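# Unhook the hanging hook and lay it flat on the mat

## Task

Free the loose hook that hangs on the hook clamped in the vise, then set it down lying flat on the mat, away from the vise. The mat can slide, so at the end it must lie flat and entirely on the table. It counts as failed if, at the end, the robot still grips any loose object other than the hook, or if the robot carries more than a small share of the hook's weight. It also fails if the two hooks bump or press against each other hard at any time from one second before separation until contact ends, or extremely hard at any moment. At the instant the hook separates, it must be held by one or both grippers and be in contact with nothing except the clamped hook. A result that holds only because the robot keeps it there does not count.

## Robot and tools

Robot: two arms, left_arm (base near y = +0.278 m) and right_arm (base near y = -0.348 m), each with a parallel gripper. The names are labels, not image sides. All poses use one scene frame: origin on the table top midway between the arms, +x out over the table, +z up, left_arm on the +y side. Gripper fingers point along the gripper's own +z axis and close along its y axis. end_effector_position is the spot between the finger pads, roughly 1 cm short of the tips.

The 16-number row. Every motion argument is a single flat list of 16 numbers covering both arms: x, y, z, qw, qx, qy, qz, opening for left_arm, then the same eight for right_arm. x, y, z are an absolute target position in metres in the scene frame; qw..qz are an absolute target orientation quaternion, w first, same frame. Opening runs from -1 (closed) to +1 (fully open, 0.093 m); it is a target on the grip_measured scale, not an offset. Always fill both halves even if one arm should not move: for a resting arm repeat its last reported position and quaternion plus its desired opening, and repeat your chosen quaternion rather than copying a drifted reading.

execute_actions(actions, pictures): actions is a list holding zero or one item. Empty list returns the state without commanding anything. An action item {"rows": [...], "steps": n} gives 1 to 15 rows of 16 numbers; each row is applied for one control step of 1/30 s, the last row repeats until n steps (max 15, default 15) are done. A wait item {"steps": n} (up to 300) sends nothing and returns n steps after the previous result, your thinking time included. A target more than 0.6 m from the arm's last reported position along any gripper axis is refused and nothing is sent. pictures (boolean) toggles camera images.

move(target, speed): target is one 16-number row of absolute poses as above. Each gripper travels a straight line toward its pose; both finish together, lasting 0.5 to 10 s (cut off at 10 s). speed is the path's top speed in m/s, 0.002 to 0.5, default 0.25; rotation limited to twice that in rad/s. The opening is sent at the start. Paths ignore obstacles and the other arm. Grippers lag, can stray and can overshoot the speed near full reach. The result adds a move: line with the ending (done, off_target, moving, held, fault), any limits that acted (paced = pose clipped; held = some steps blocked, after which the arm may lurch fast), and each gripper's remaining distance to its pose.

wait(seconds): 0 to 10 s of simulation with no new command. zoom_image(camera, region): enlarges a region [x0, y0, x1, y1] in pixels (origin top-left, at most 504 by 504) of the latest image from cam_high, cam_low, cam_left_wrist or cam_right_wrist. read_manual(section) only gives licence text. finished_scene(scene): ends and grades the current scene, pass its number; irreversible, so call it only once the hook rests flat on the mat, released, with the mat flat on the table.

Controller behaviour: each step the commanded pose is clipped to within 70 mm and 16 degrees of the measured pose; after an action ends the arm continues only to that clipped pose, so check results and send the remainder. Position is favoured over orientation when both cannot be met. Joint friction may leave a gripper up to about 31 mm short, and tiny commands may do nothing. Reported hand positions can be somewhat wrong, more at long reach. Joint limits (rad), base to gripper: waist -2.618 to 3.054, shoulder 0 to 3.142, elbow 0 to 3.142, wrist pitch -1.571 to 1.571, wrist yaw -1.571 to 1.571, wrist roll -2.094 to 2.094.

Result lines: the state line gives each gripper's position and quat_wxyz. grip_measured is the finger motor reading (+1 open, -1 closed); pads meet near -0.94 and each mm of object width adds about 0.0208, with a fixed per-gripper error up to 0.02. Commanding below the object's width reading squeezes harder, up to roughly 50-62 N per pad (less on thin parts). Keep sending the closing value to keep a grip. The last Joint positions entry per arm is the finger gap in metres (zero floor). 'pose unreachable' means the clearance check changed or blocked that arm's command; HELD marks blocked steps. 'Hand target' shows where each gripper is being driven. MOTOR HOT appears from 75 °C; at 90 °C the arm pauses 10 s, and at 100 °C it drops everything (OVER-TEMPERATURE FAULT). FAULT lines can cut a move or wait short.

Pictures: cam_high and cam_low are fixed views, the wrist cameras ride on each hand; all 504x504, calibration given in the session.

Cautions: lift the hanging hook off slowly along its hook curve while gripped, with no other contact at separation and no hard knocks between hooks. Don't drop or fling anything, don't knock items or the mat off the table, don't let the arms collide or press on each other, and open fully and withdraw after placing so no weight rests on the robot. Loose objects may occasionally be nudged by outside pushes. Your thinking time lets the simulation run.

Each tool is called as a command line: name --argument value for each argument, lists and objects as JSON in quotes; but a table of rows of numbers goes row by row, as --pt "numbers of a row", without its own name.

## Session

execute_actions --actions '[]'

Scene clock: 0.00 s of 4400.00 s.
left_arm: end_effector_position=(+0.2385, +0.2349, +0.2697) grip_measured=+0.991 end_effector_quat_wxyz=(+0.546, -0.505, +0.659, -0.113) | right_arm: end_effector_position=(+0.2184, -0.7116, +0.2200) grip_measured=-0.940 end_effector_quat_wxyz=(+0.663, +0.012, +0.749, -0.008)
Joint positions: left_arm=[-0.779  0.992  0.952 -0.725 -0.993 -1.536  0.093] | right_arm=[-1.222  1.765  1.112  0.222 -1.277 -0.412  0.   ]
Joint velocities: left_arm=[-0.002  0.022  0.002 -0.051 -0.051 -0.037  0.   ] | right_arm=[ 0.002  0.002  0.002 -0.051  0.066 -0.007  0.001]
Hand target (left_arm): +0.238, +0.235, +0.270; +0.546, -0.505, +0.659, -0.113
Hand target (right_arm): +0.218, -0.712, +0.220; +0.663, +0.012, +0.749, -0.008

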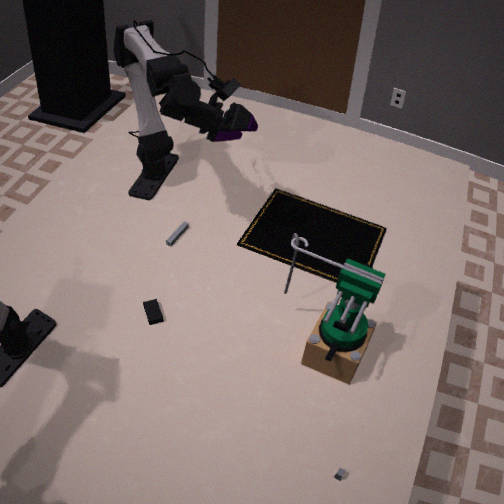

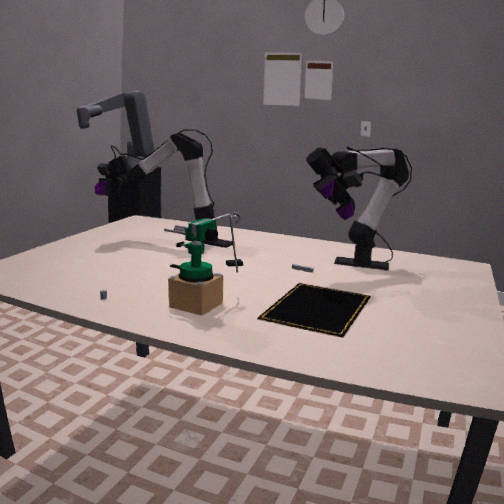

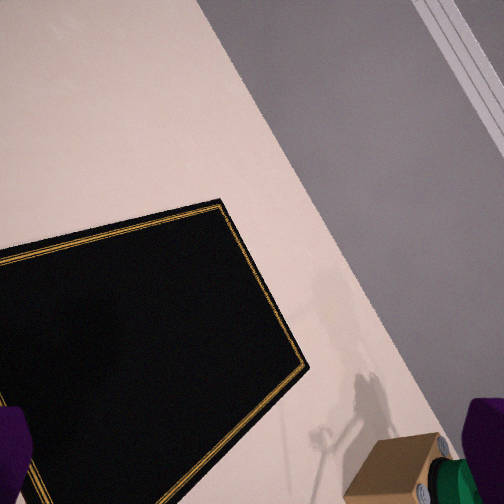

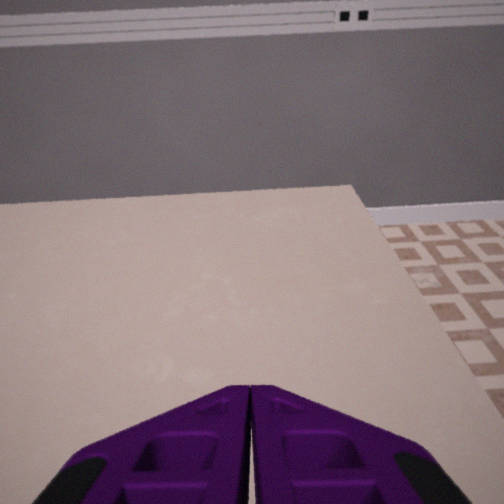

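zoom_image --camera "cam_high" --region '[240, 200, 400, 360]'

zoom_image --camera "cam_low" --region '[140, 190, 300, 350]'

Region (240, 200, 400, 360) of cam_high's 504x504 image, scaled by 3.150, with more detail than that image has.

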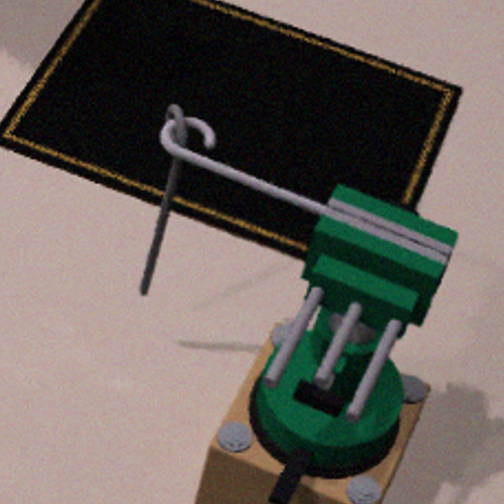

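Region (140, 190, 300, 350) of cam_low's 504x504 image, scaled by 3.150, with more detail than that image has.

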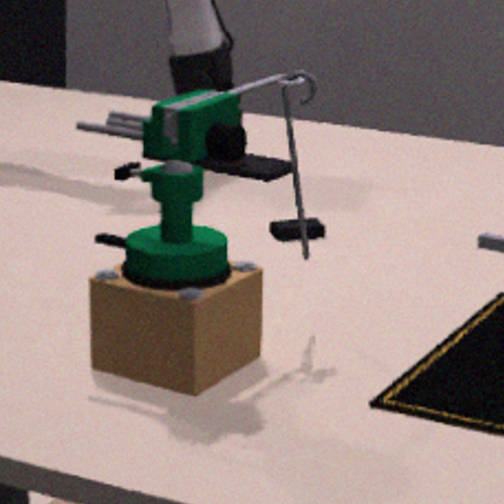

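move --target '[0.2385,0.2349,0.2697,0.546,-0.505,0.659,-0.113,1, 0.34,-0.12,0.13,0.683,-0.183,0.683,0.183,1]'

Scene clock: 6.40 s of 4400.00 s.
left_arm: end_effector_position=(+0.2385, +0.2349, +0.2697) grip_measured=+0.991 end_effector_quat_wxyz=(+0.546, -0.505, +0.659, -0.113) | right_arm: end_effector_position=(+0.3282, -0.1271, +0.1260) grip_measured=+0.999 end_effector_quat_wxyz=(+0.677, -0.187, +0.688, +0.182)
Joint positions: left_arm=[-0.779  0.992  0.952 -0.725 -0.993 -1.536  0.093] | right_arm=[ 0.665  1.861  0.408  1.435  0.028 -0.002  0.093]
Joint velocities: left_arm=[ 0.002  0.012 -0.012 -0.066  0.022  0.007  0.001] | right_arm=[-0.017  0.007 -0.002 -0.022  0.037 -0.037 -0.001]
Hand target (left_arm): +0.238, +0.235, +0.270; +0.546, -0.505, +0.659, -0.113
Hand target (right_arm): +0.333, -0.123, +0.130; +0.684, -0.182, +0.682, +0.184
Off the commanded pose (left_arm): 0.000 m, 0 deg.
Off the commanded pose (right_arm): 0.014 m, 1 deg.
After step 90, 0.27 s passed at rest.
move: off_target (right_arm)
camera_calibration (this result's frames):
cam_right_wrist: T_world_to_cam=[[0.501256, -0.865249, -0.00928447, -0.27359], [-0.388942, -0.215711, -0.895652, 0.250076], [0.77296, 0.452562, -0.444658, -0.0630732], [0, 0, 0, 1]] pos_world=[0.283157, -0.154235, 0.193395]

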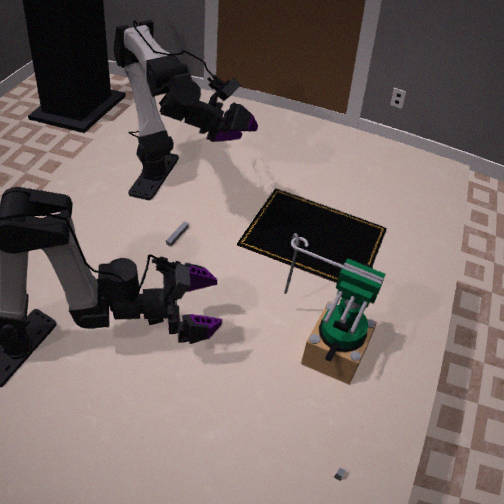

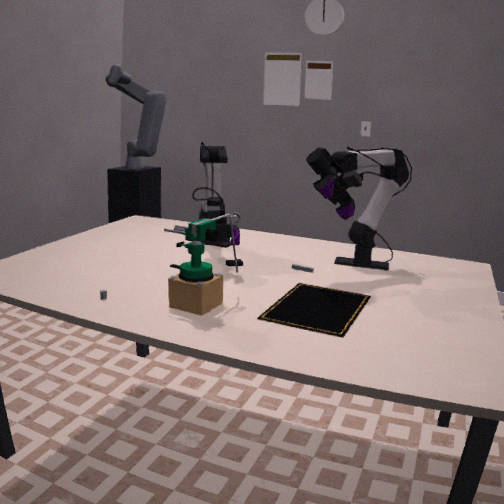

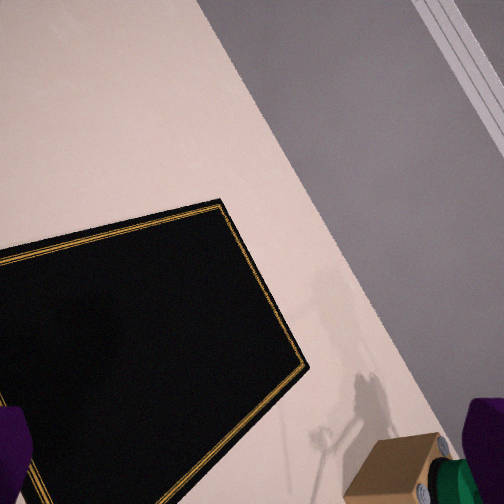

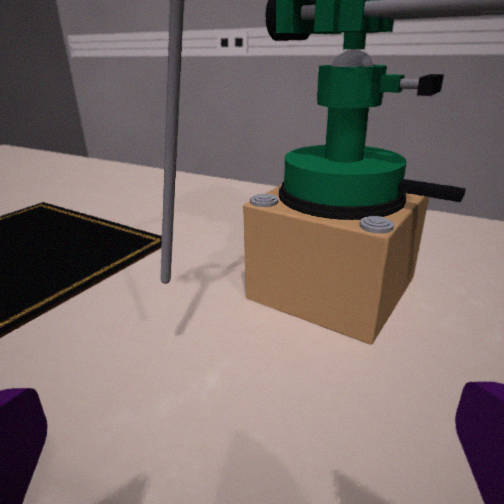

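move --target '[0.2385,0.2349,0.2697,0.546,-0.505,0.659,-0.113,1, 0.39,-0.065,0.125,0.653,-0.271,0.653,0.271,1]' --speed 0.15

zoom_image --camera "cam_high" --region '[220, 200, 380, 360]'

Scene clock: 9.63 s of 4400.00 s.
left_arm: end_effector_position=(+0.2385, +0.2349, +0.2697) grip_measured=+0.991 end_effector_quat_wxyz=(+0.546, -0.505, +0.659, -0.113) | right_arm: end_effector_position=(+0.3828, -0.0644, +0.1292) grip_measured=+0.999 end_effector_quat_wxyz=(+0.657, -0.271, +0.650, +0.270)
Joint positions: left_arm=[-0.779  0.992  0.952 -0.725 -0.993 -1.536  0.093] | right_arm=[ 0.611  2.06   0.764  1.306 -0.284 -0.002  0.093]
Joint velocities: left_arm=[-0.007  0.022 -0.002  0.022 -0.007 -0.022 -0.   ] | right_arm=[-0.007 -0.007 -0.027  0.037 -0.066 -0.037  0.001]
Hand target (left_arm): +0.238, +0.235, +0.270; +0.546, -0.505, +0.659, -0.113
Hand target (right_arm): +0.389, -0.065, +0.126; +0.654, -0.271, +0.652, +0.271
Off the commanded pose (left_arm): 0.000 m, 0 deg.
Off the commanded pose (right_arm): 0.008 m, 1 deg.
move: done
camera_calibration (this result's frames):
cam_right_wrist: T_world_to_cam=[[0.705261, -0.708912, -0.00718266, -0.315027], [-0.302775, -0.292023, -0.907221, 0.251232], [0.641042, 0.642002, -0.420593, -0.0726239], [0, 0, 0, 1]] pos_world=[0.344798, -0.103336, 0.195115]

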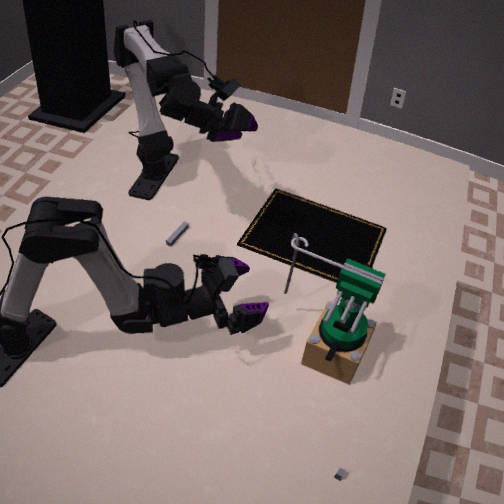

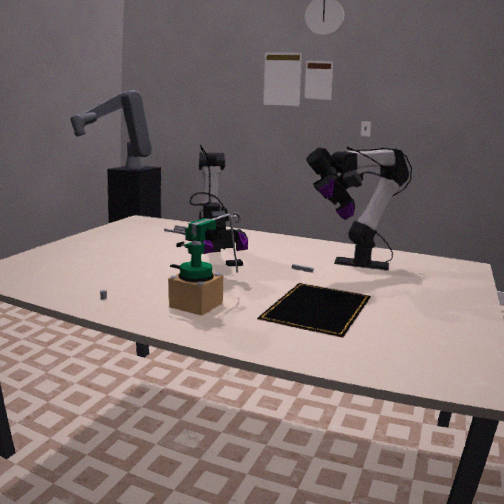

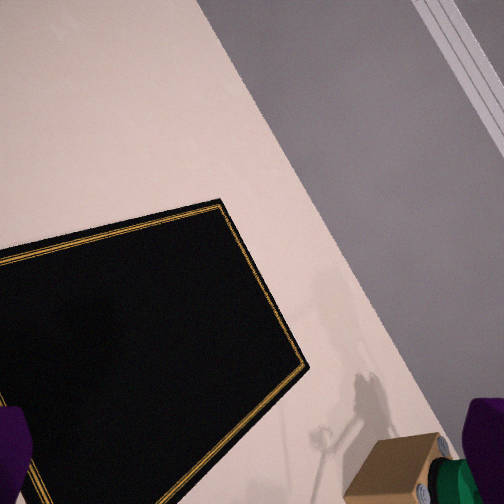

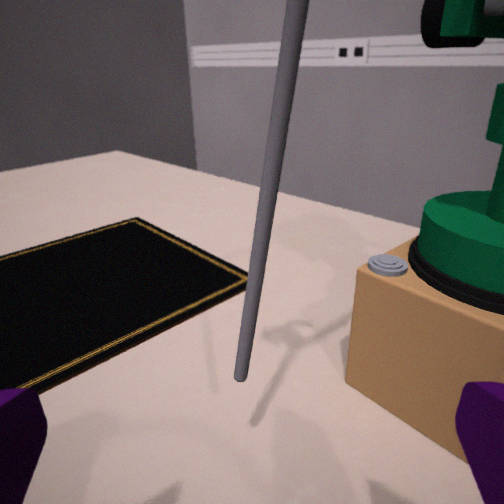

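Region (220, 200, 380, 360) of cam_high's 504x504 image, scaled by 3.150, with more detail than that image has.

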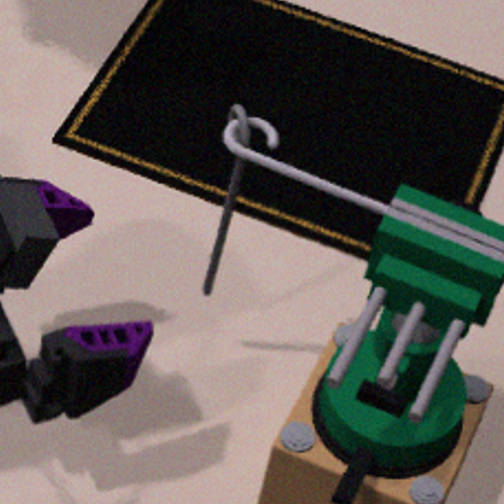

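move --target '[0.2385,0.2349,0.2697,0.546,-0.505,0.659,-0.113,1, 0.44,-0.008,0.13,0.653,-0.271,0.653,0.271,1]' --speed 0.08

Scene clock: 12.17 s of 4400.00 s.
left_arm: end_effector_position=(+0.2385, +0.2349, +0.2697) grip_measured=+0.991 end_effector_quat_wxyz=(+0.546, -0.505, +0.659, -0.113) | right_arm: end_effector_position=(+0.4372, -0.0135, +0.1344) grip_measured=+0.999 end_effector_quat_wxyz=(+0.656, -0.271, +0.650, +0.271)
Joint positions: left_arm=[-0.779  0.992  0.952 -0.725 -0.993 -1.536  0.093] | right_arm=[ 0.655  2.212  1.104  1.115 -0.241 -0.002  0.093]
Joint velocities: left_arm=[-0.002 -0.002  0.002  0.051  0.007  0.037  0.   ] | right_arm=[ 0.007 -0.007 -0.012  0.022 -0.022 -0.037 -0.   ]
Hand target (left_arm): +0.238, +0.235, +0.270; +0.546, -0.505, +0.659, -0.113
Hand target (right_arm): +0.440, -0.008, +0.130; +0.653, -0.271, +0.653, +0.271
Off the commanded pose (left_arm): 0.000 m, 0 deg.
Off the commanded pose (right_arm): 0.008 m, 0 deg.
move: done
camera_calibration (this result's frames):
cam_right_wrist: T_world_to_cam=[[0.705786, -0.708379, -0.0081224, -0.317374], [-0.304514, -0.293007, -0.906321, 0.287957], [0.639639, 0.642142, -0.422511, -0.137151], [0, 0, 0, 1]] pos_world=[0.399412, -0.052377, 0.200456]

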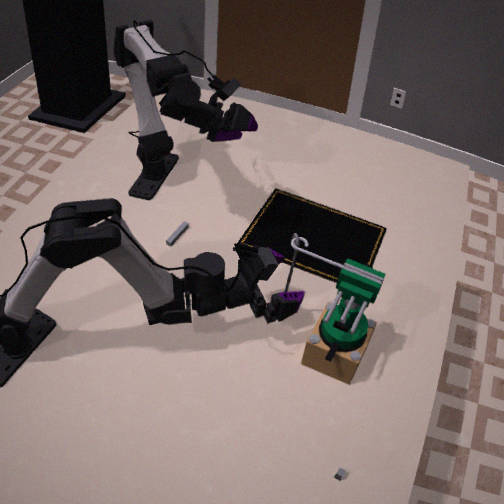

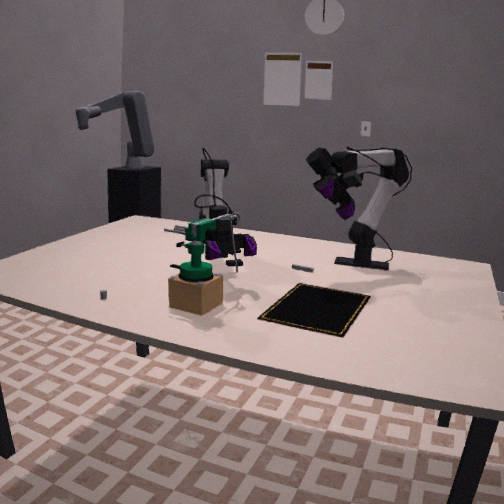

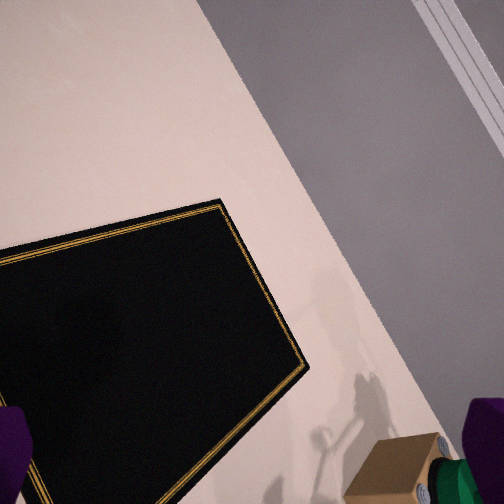

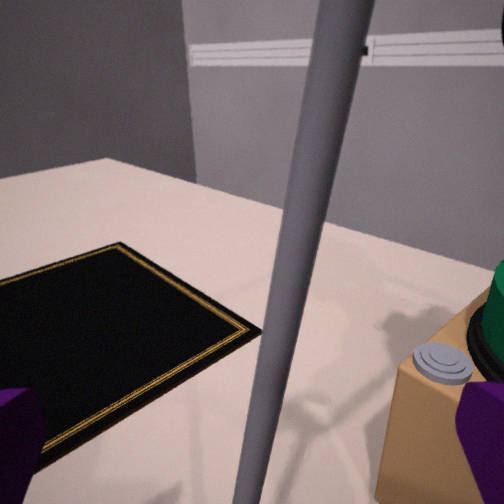

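move --target '[0.2385,0.2349,0.2697,0.546,-0.505,0.659,-0.113,1, 0.437,-0.0135,0.134,0.653,-0.271,0.653,0.271,-1]' --speed 0.05

zoom_image --camera "cam_high" --region '[240, 200, 360, 320]'

zoom_image --camera "cam_low" --region '[170, 190, 290, 310]'

Scene clock: 14.03 s of 4400.00 s.
left_arm: end_effector_position=(+0.2385, +0.2349, +0.2697) grip_measured=+0.991 end_effector_quat_wxyz=(+0.546, -0.505, +0.659, -0.113) | right_arm: end_effector_position=(+0.4430, -0.0208, +0.1358) grip_measured=-0.973 end_effector_quat_wxyz=(+0.660, -0.257, +0.654, +0.266)
Joint positions: left_arm=[-0.779  0.992  0.952 -0.725 -0.993 -1.536  0.093] | right_arm=[ 0.644  2.211  1.104  1.119 -0.222  0.011  0.   ]
Joint velocities: left_arm=[-0.007 -0.022 -0.017 -0.007  0.022  0.037 -0.   ] | right_arm=[-0.002 -0.002 -0.012 -0.11  -0.022 -0.066  0.   ]
Hand target (left_arm): +0.238, +0.235, +0.270; +0.546, -0.505, +0.659, -0.113
Hand target (right_arm): +0.437, -0.014, +0.134; +0.653, -0.271, +0.653, +0.271
Off the commanded pose (left_arm): 0.000 m, 0 deg.
Off the commanded pose (right_arm): 0.010 m, 2 deg.
move: done
camera_calibration (this result's frames):
cam_right_wrist: T_world_to_cam=[[0.684694, -0.72855, -0.0202278, -0.316055], [-0.317525, -0.273199, -0.908042, 0.295252], [0.656028, 0.628153, -0.418391, -0.143661], [0, 0, 0, 1]] pos_world=[0.404396, -0.0593583, 0.201601]

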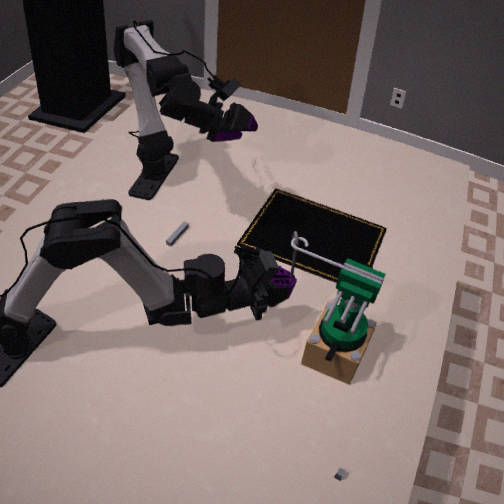

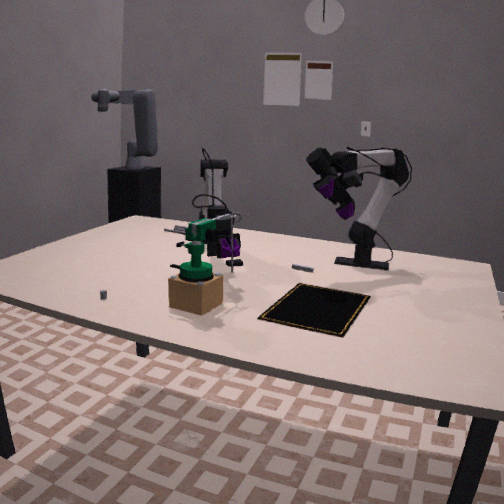

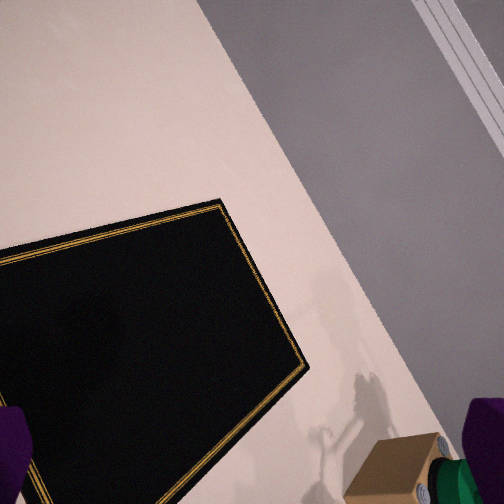

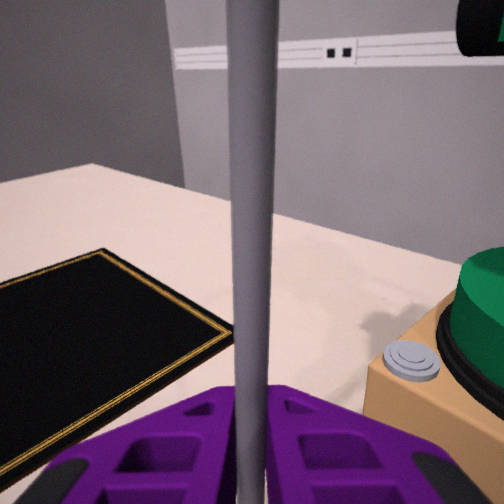

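Region (240, 200, 360, 320) of cam_high's 504x504 image, scaled by 4.200, with more detail than that image has.

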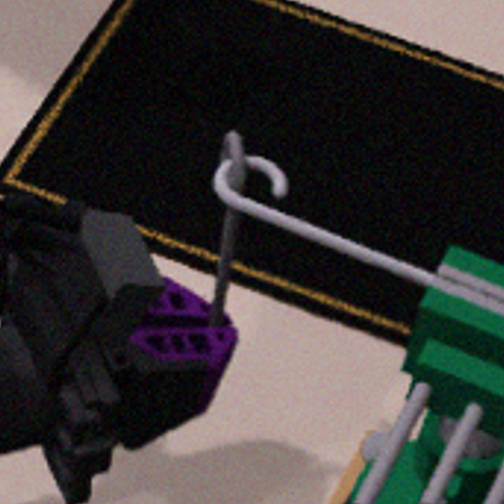

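Region (170, 190, 290, 310) of cam_low's 504x504 image, scaled by 4.200, with more detail than that image has.

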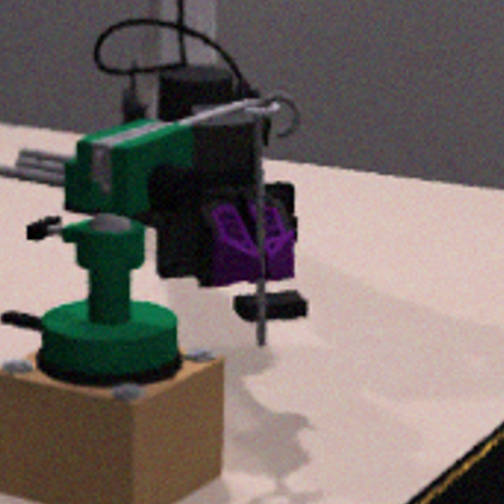

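move --target '[0.2385,0.2349,0.2697,0.546,-0.505,0.659,-0.113,1, 0.443,-0.021,0.185,0.66,-0.257,0.654,0.266,-1]' --speed 0.04

zoom_image --camera "cam_high" --region '[240, 180, 360, 300]'

zoom_image --camera "cam_low" --region '[170, 160, 290, 280]'

Scene clock: 16.50 s of 4400.00 s.
left_arm: end_effector_position=(+0.2385, +0.2349, +0.2697) grip_measured=+0.991 end_effector_quat_wxyz=(+0.546, -0.505, +0.659, -0.113) | right_arm: end_effector_position=(+0.4393, -0.0234, +0.1644) grip_measured=-0.973 end_effector_quat_wxyz=(+0.647, -0.259, +0.668, +0.263)
Joint positions: left_arm=[-0.779  0.992  0.952 -0.725 -0.993 -1.536  0.093] | right_arm=[ 0.644  2.093  1.104  0.963 -0.22   0.011  0.   ]
Joint velocities: left_arm=[-0.012  0.007 -0.007  0.037 -0.007 -0.022 -0.001] | right_arm=[-0.017 -0.007 -0.002 -0.037 -0.022 -0.066  0.   ]
Hand target (left_arm): +0.238, +0.235, +0.270; +0.546, -0.505, +0.659, -0.113
Hand target (right_arm): +0.442, -0.021, +0.185; +0.660, -0.257, +0.654, +0.266
Off the commanded pose (left_arm): 0.000 m, 0 deg.
Off the commanded pose (right_arm): 0.021 m, 2 deg.
move: off_target (right_arm)
camera_calibration (this result's frames):
cam_right_wrist: T_world_to_cam=[[0.682513, -0.730323, -0.0283727, -0.312545], [-0.347294, -0.289912, -0.891818, 0.329372], [0.643089, 0.61853, -0.451505, -0.116727], [0, 0, 0, 1]] pos_world=[0.40277, -0.060571, 0.232169]

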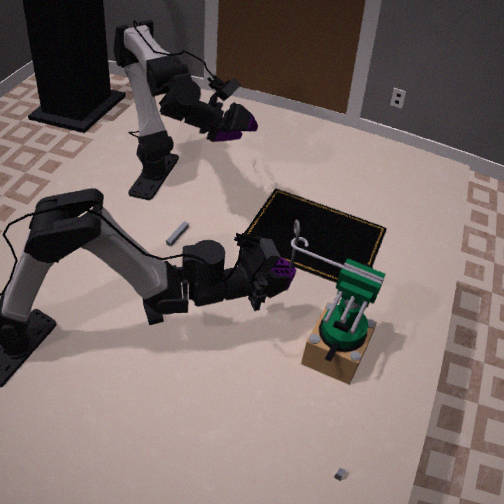

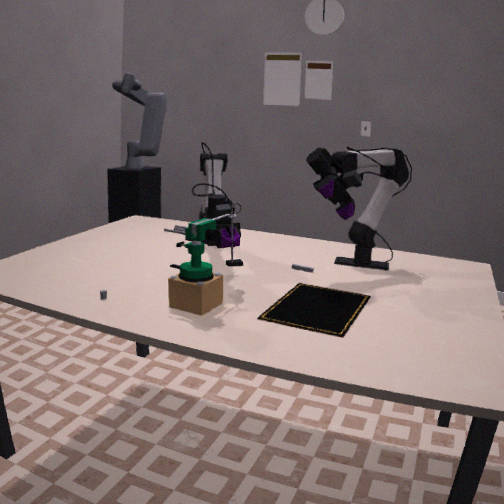

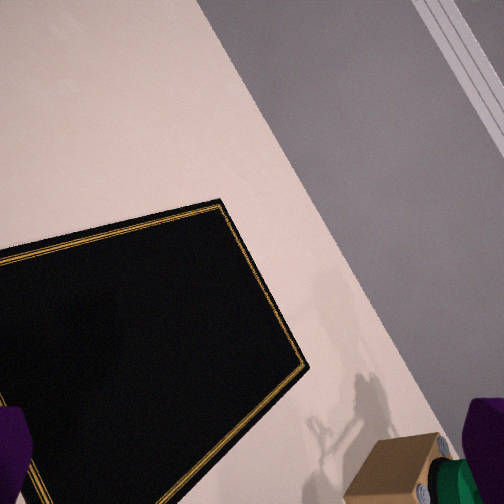

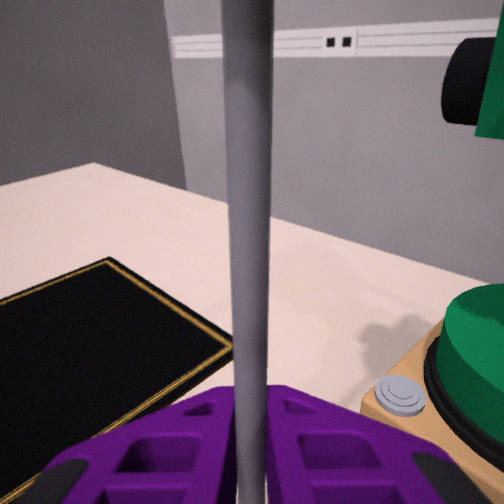

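Region (240, 180, 360, 300) of cam_high's 504x504 image, scaled by 4.200, with more detail than that image has.

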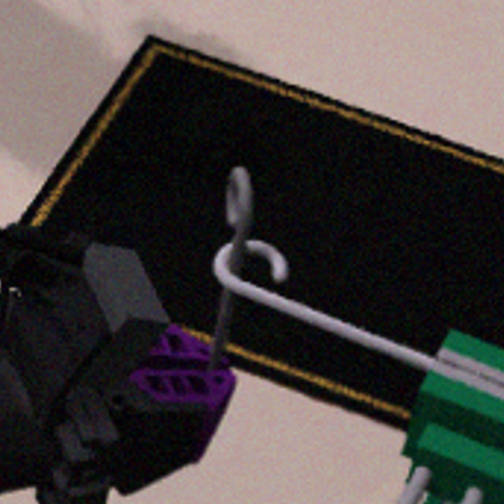

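Region (170, 160, 290, 280) of cam_low's 504x504 image, scaled by 4.200, with more detail than that image has.

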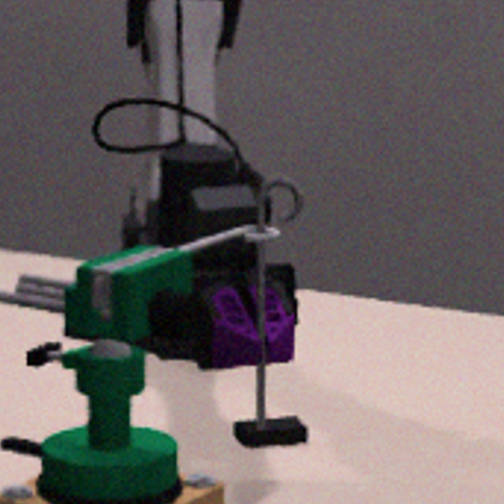

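move --target '[0.2385,0.2349,0.2697,0.546,-0.505,0.659,-0.113,1, 0.478,-0.036,0.17,0.653,-0.265,0.66,0.266,-1]' --speed 0.03

zoom_image --camera "cam_high" --region '[240, 180, 360, 300]'

zoom_image --camera "cam_low" --region '[170, 160, 290, 280]'

Scene clock: 22.53 s of 4400.00 s.
left_arm: end_effector_position=(+0.2385, +0.2349, +0.2697) grip_measured=+0.991 end_effector_quat_wxyz=(+0.546, -0.505, +0.659, -0.113) | right_arm: end_effector_position=(+0.4700, -0.0325, +0.1690) grip_measured=-0.973 end_effector_quat_wxyz=(+0.648, -0.264, +0.662, +0.270)
Joint positions: left_arm=[-0.779  0.992  0.952 -0.725 -0.993 -1.536  0.093] | right_arm=[ 0.583  2.155  1.223  0.916 -0.301  0.01   0.   ]
Joint velocities: left_arm=[-0.002  0.002 -0.012 -0.007 -0.066  0.051 -0.   ] | right_arm=[-0.007  0.007  0.002 -0.007  0.022 -0.066  0.   ]
Hand target (left_arm): +0.238, +0.235, +0.270; +0.546, -0.505, +0.659, -0.113
Hand target (right_arm): +0.478, -0.036, +0.170; +0.652, -0.265, +0.659, +0.265
Off the commanded pose (left_arm): 0.000 m, 0 deg.
Off the commanded pose (right_arm): 0.009 m, 1 deg.
After step 90, 1.43 s passed at rest.
move: done
camera_calibration (this result's frames):
cam_right_wrist: T_world_to_cam=[[0.696537, -0.717018, -0.0268384, -0.346463], [-0.334555, -0.291455, -0.896174, 0.336166], [0.634751, 0.633197, -0.442891, -0.12591], [0, 0, 0, 1]] pos_world=[0.433712, -0.0707171, 0.2362]

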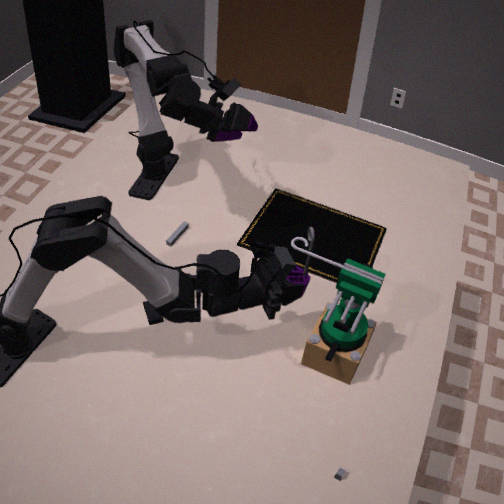

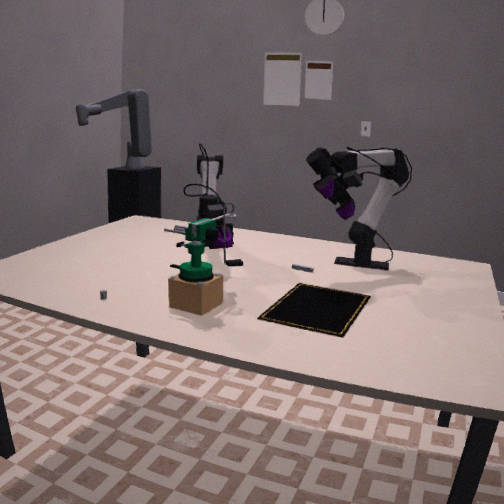

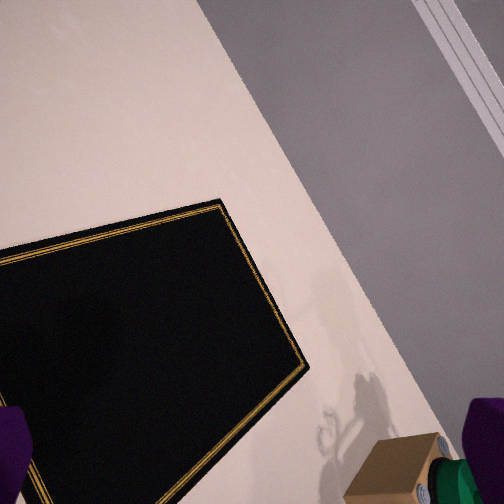

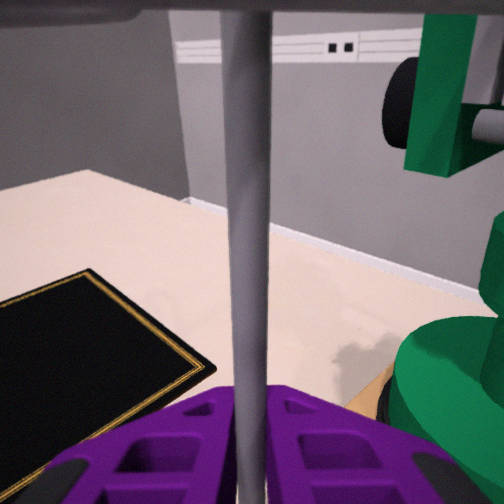

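Region (240, 180, 360, 300) of cam_high's 504x504 image, scaled by 4.200, with more detail than that image has.

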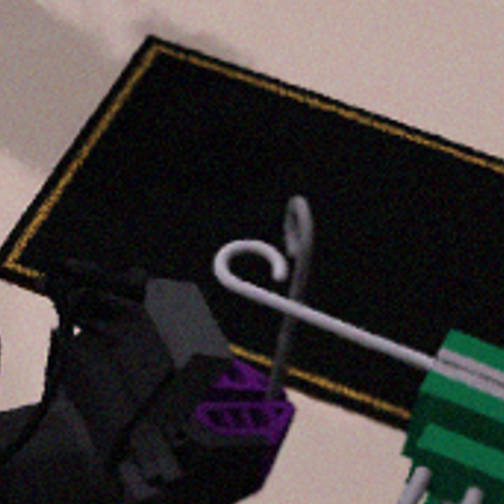

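Region (170, 160, 290, 280) of cam_low's 504x504 image, scaled by 4.200, with more detail than that image has.

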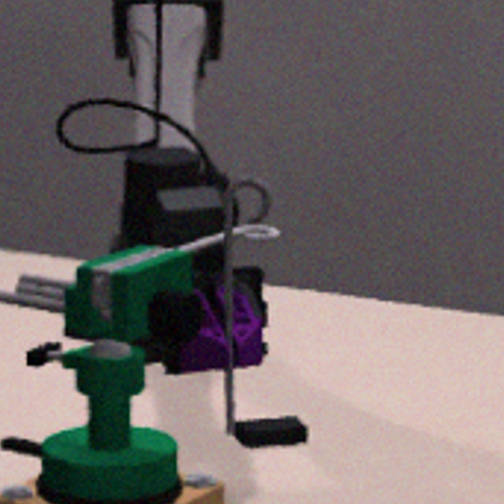

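move --target '[0.2385,0.2349,0.2697,0.546,-0.505,0.659,-0.113,1, 0.515,0.045,0.17,0.653,-0.265,0.66,0.266,-1]' --speed 0.04

Scene clock: 26.43 s of 4400.00 s.
left_arm: end_effector_position=(+0.2385, +0.2349, +0.2697) grip_measured=+0.991 end_effector_quat_wxyz=(+0.546, -0.505, +0.659, -0.113) | right_arm: end_effector_position=(+0.5291, -0.0083, +0.2004) grip_measured=-0.973 end_effector_quat_wxyz=(+0.698, -0.212, +0.639, +0.244)
Joint positions: left_arm=[-0.779  0.992  0.952 -0.725 -0.993 -1.536  0.093] | right_arm=[ 0.611  2.332  1.564  0.863 -0.154  0.031  0.   ]
Joint velocities: left_arm=[ 0.012 -0.002  0.002 -0.066  0.007  0.007 -0.001] | right_arm=[ 0.002  0.022  0.002 -0.066 -0.022 -0.037  0.   ]
Hand target (left_arm): +0.238, +0.235, +0.270; +0.546, -0.505, +0.659, -0.113
Hand target (right_arm): +0.507, +0.039, +0.171; +0.654, -0.264, +0.657, +0.266
Off the commanded pose (left_arm): 0.000 m, 0 deg.
Off the commanded pose (right_arm): 0.063 m, 9 deg.
move: off_target (right_arm)
camera_calibration (this result's frames):
cam_right_wrist: T_world_to_cam=[[0.609987, -0.791908, -0.028233, -0.323959], [-0.287695, -0.188125, -0.939064, 0.375814], [0.738341, 0.580939, -0.342582, -0.240162], [0, 0, 0, 1]] pos_world=[0.483052, -0.0463262, 0.261492]

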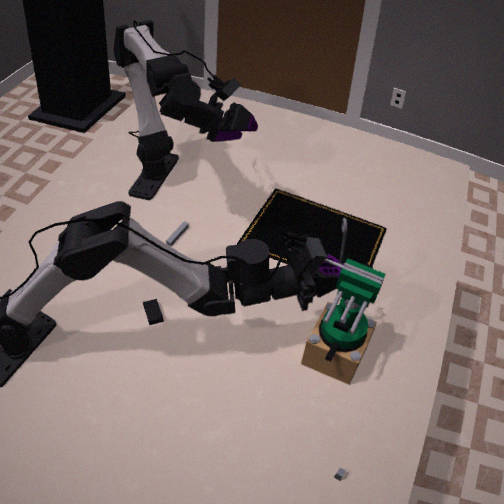

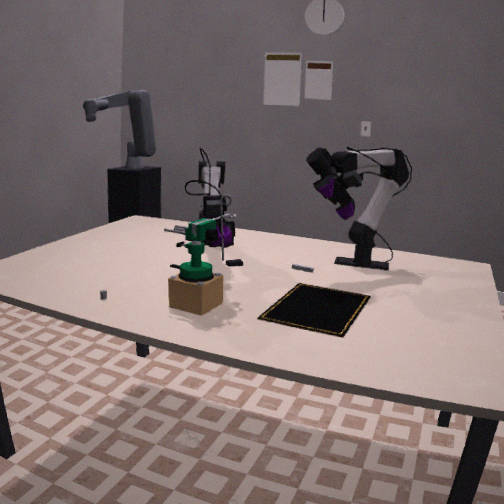

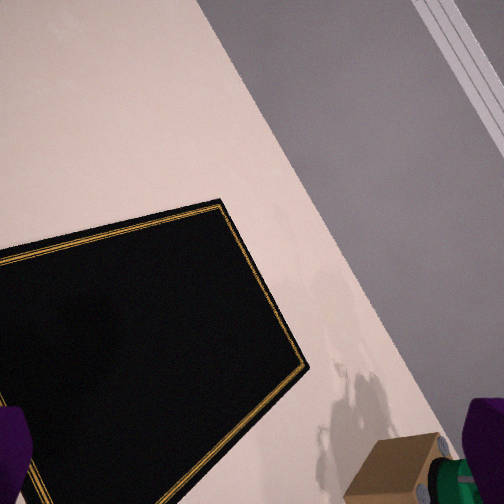

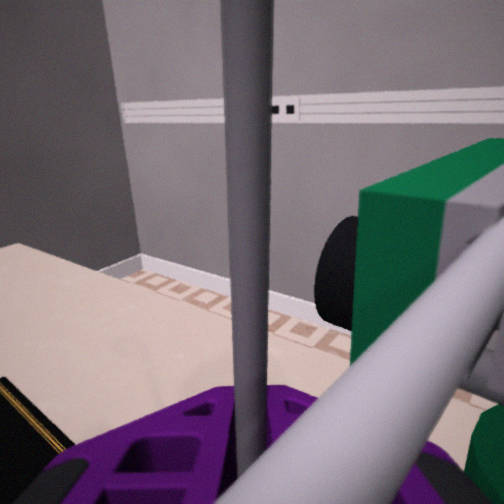

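move --target '[0.2385,0.2349,0.2697,0.546,-0.505,0.659,-0.113,1, 0.525,0.0,0.31,0.698,-0.212,0.639,0.244,-1]' --speed 0.06

Scene clock: 29.70 s of 4400.00 s.
left_arm: end_effector_position=(+0.2385, +0.2349, +0.2697) grip_measured=+0.991 end_effector_quat_wxyz=(+0.546, -0.505, +0.659, -0.113) | right_arm: end_effector_position=(+0.5260, -0.0139, +0.2019) grip_measured=-0.973 end_effector_quat_wxyz=(+0.632, -0.222, +0.709, +0.222)
Joint positions: left_arm=[-0.779  0.992  0.952 -0.725 -0.993 -1.536  0.093] | right_arm=[ 0.609  2.227  1.597  0.525 -0.141  0.019  0.   ]
Joint velocities: left_arm=[-0.007 -0.017 -0.002 -0.007  0.11  -0.007 -0.001] | right_arm=[ 0.002 -0.007 -0.007  0.007 -0.066 -0.066  0.   ]
Hand target (left_arm): +0.238, +0.235, +0.270; +0.546, -0.505, +0.659, -0.113
Hand target (right_arm): +0.518, -0.008, +0.285; +0.697, -0.212, +0.640, +0.245
Off the commanded pose (left_arm): 0.000 m, 0 deg.
Off the commanded pose (right_arm): 0.109 m, 11 deg; position clipped at the last step of the last action.
move: off_target (right_arm); limits=paced
camera_calibration (this result's frames):
cam_right_wrist: T_world_to_cam=[[0.591651, -0.804941, -0.0449486, -0.313671], [-0.441814, -0.277098, -0.853239, 0.437749], [0.674352, 0.524678, -0.519579, -0.165473], [0, 0, 0, 1]] pos_world=[0.490574, -0.0443674, 0.273429]

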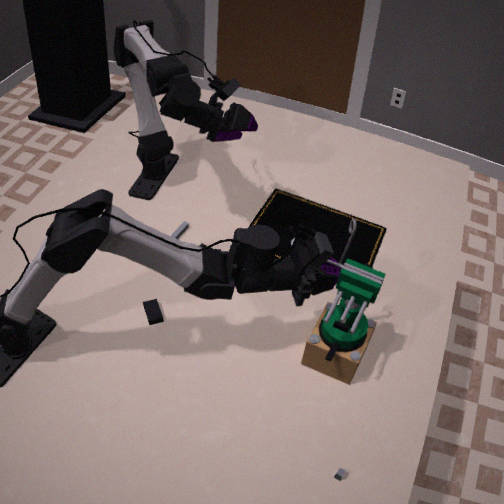

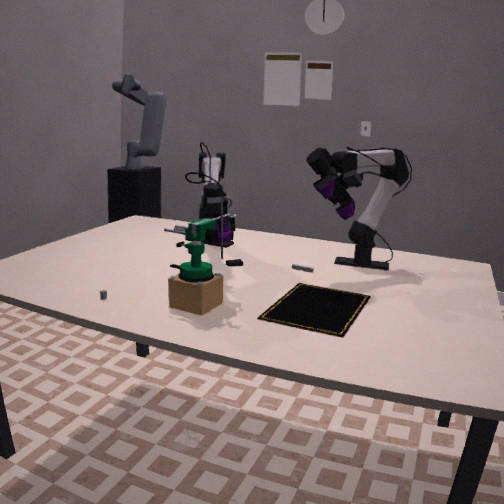

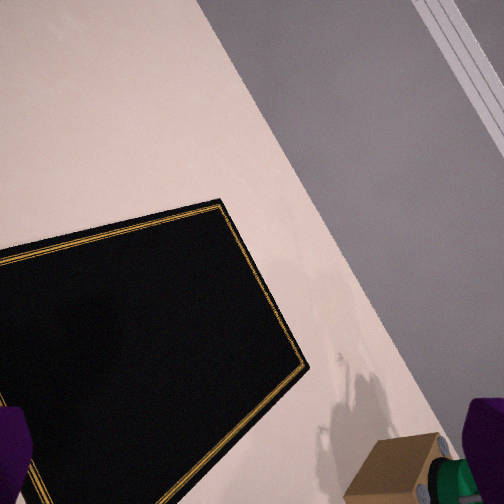

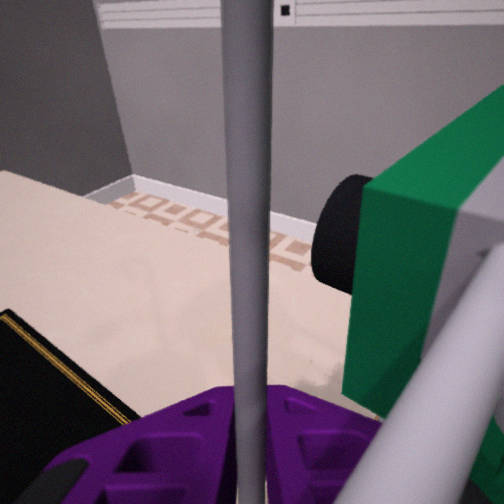

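move --target '[0.44,0.075,0.245,0.653,0.271,0.653,-0.271,1, 0.524,-0.014,0.19,0.66,-0.22,0.68,0.23,-1]' --speed 0.2

Scene clock: 36.27 s of 4400.00 s.
left_arm: end_effector_position=(+0.4388, +0.0723, +0.2371) grip_measured=+0.991 end_effector_quat_wxyz=(+0.642, +0.265, +0.664, -0.276) | right_arm: end_effector_position=(+0.5261, -0.0140, +0.2067) grip_measured=-0.973 end_effector_quat_wxyz=(+0.667, -0.217, +0.675, +0.228)
Joint positions: left_arm=[-0.335  1.791  1.017  0.746  0.548 -0.012  0.093] | right_arm=[ 0.609  2.252  1.559  0.688 -0.14   0.018  0.   ]
Joint velocities: left_arm=[-0.007  0.012 -0.012  0.037  0.037 -0.037  0.   ] | right_arm=[-0.007  0.017  0.002 -0.066  0.051 -0.081  0.   ]
Hand target (left_arm): +0.445, +0.076, +0.247; +0.653, +0.269, +0.655, -0.270
Hand target (right_arm): +0.524, -0.014, +0.190; +0.660, -0.220, +0.680, +0.230
Off the commanded pose (left_arm): 0.008 m, 2 deg.
Off the commanded pose (right_arm): 0.017 m, 1 deg.
move: off_target (right_arm)
camera_calibration (this result's frames):
cam_left_wrist: T_world_to_cam=[[-0.70768, -0.706322, 0.0172725, 0.356174], [-0.325898, 0.304638, -0.894978, 0.378166], [0.626881, -0.638987, -0.445775, -0.0434906], [0, 0, 0, 1]] pos_world=[0.402564, 0.108579, 0.312911]
cam_right_wrist: T_world_to_cam=[[0.594674, -0.803361, -0.031206, -0.317927], [-0.365612, -0.235661, -0.90044, 0.4121], [0.716025, 0.546877, -0.43386, -0.202297], [0, 0, 0, 1]] pos_world=[0.484581, -0.0476633, 0.273381]

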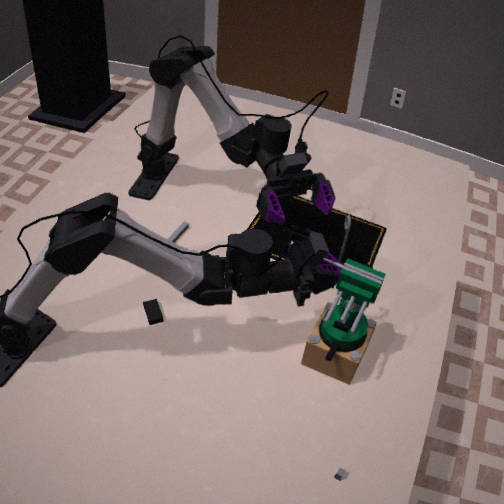

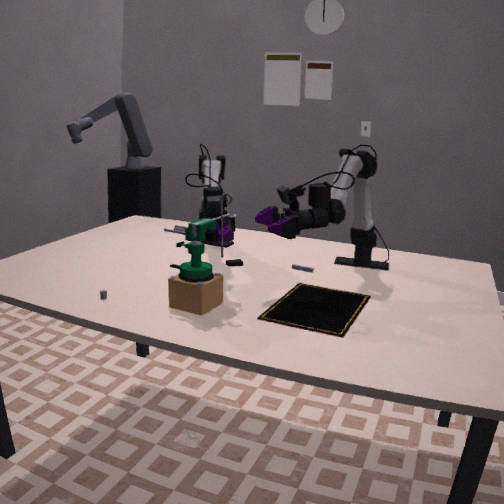

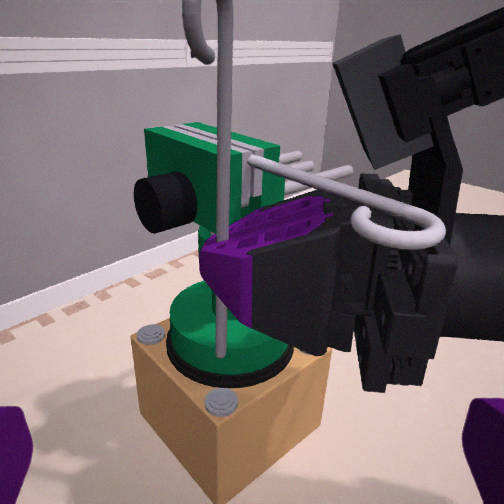

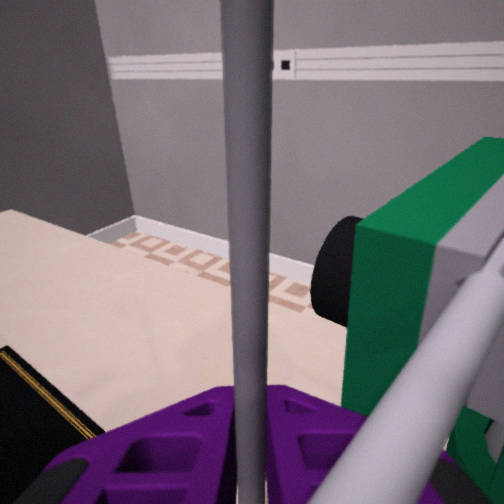

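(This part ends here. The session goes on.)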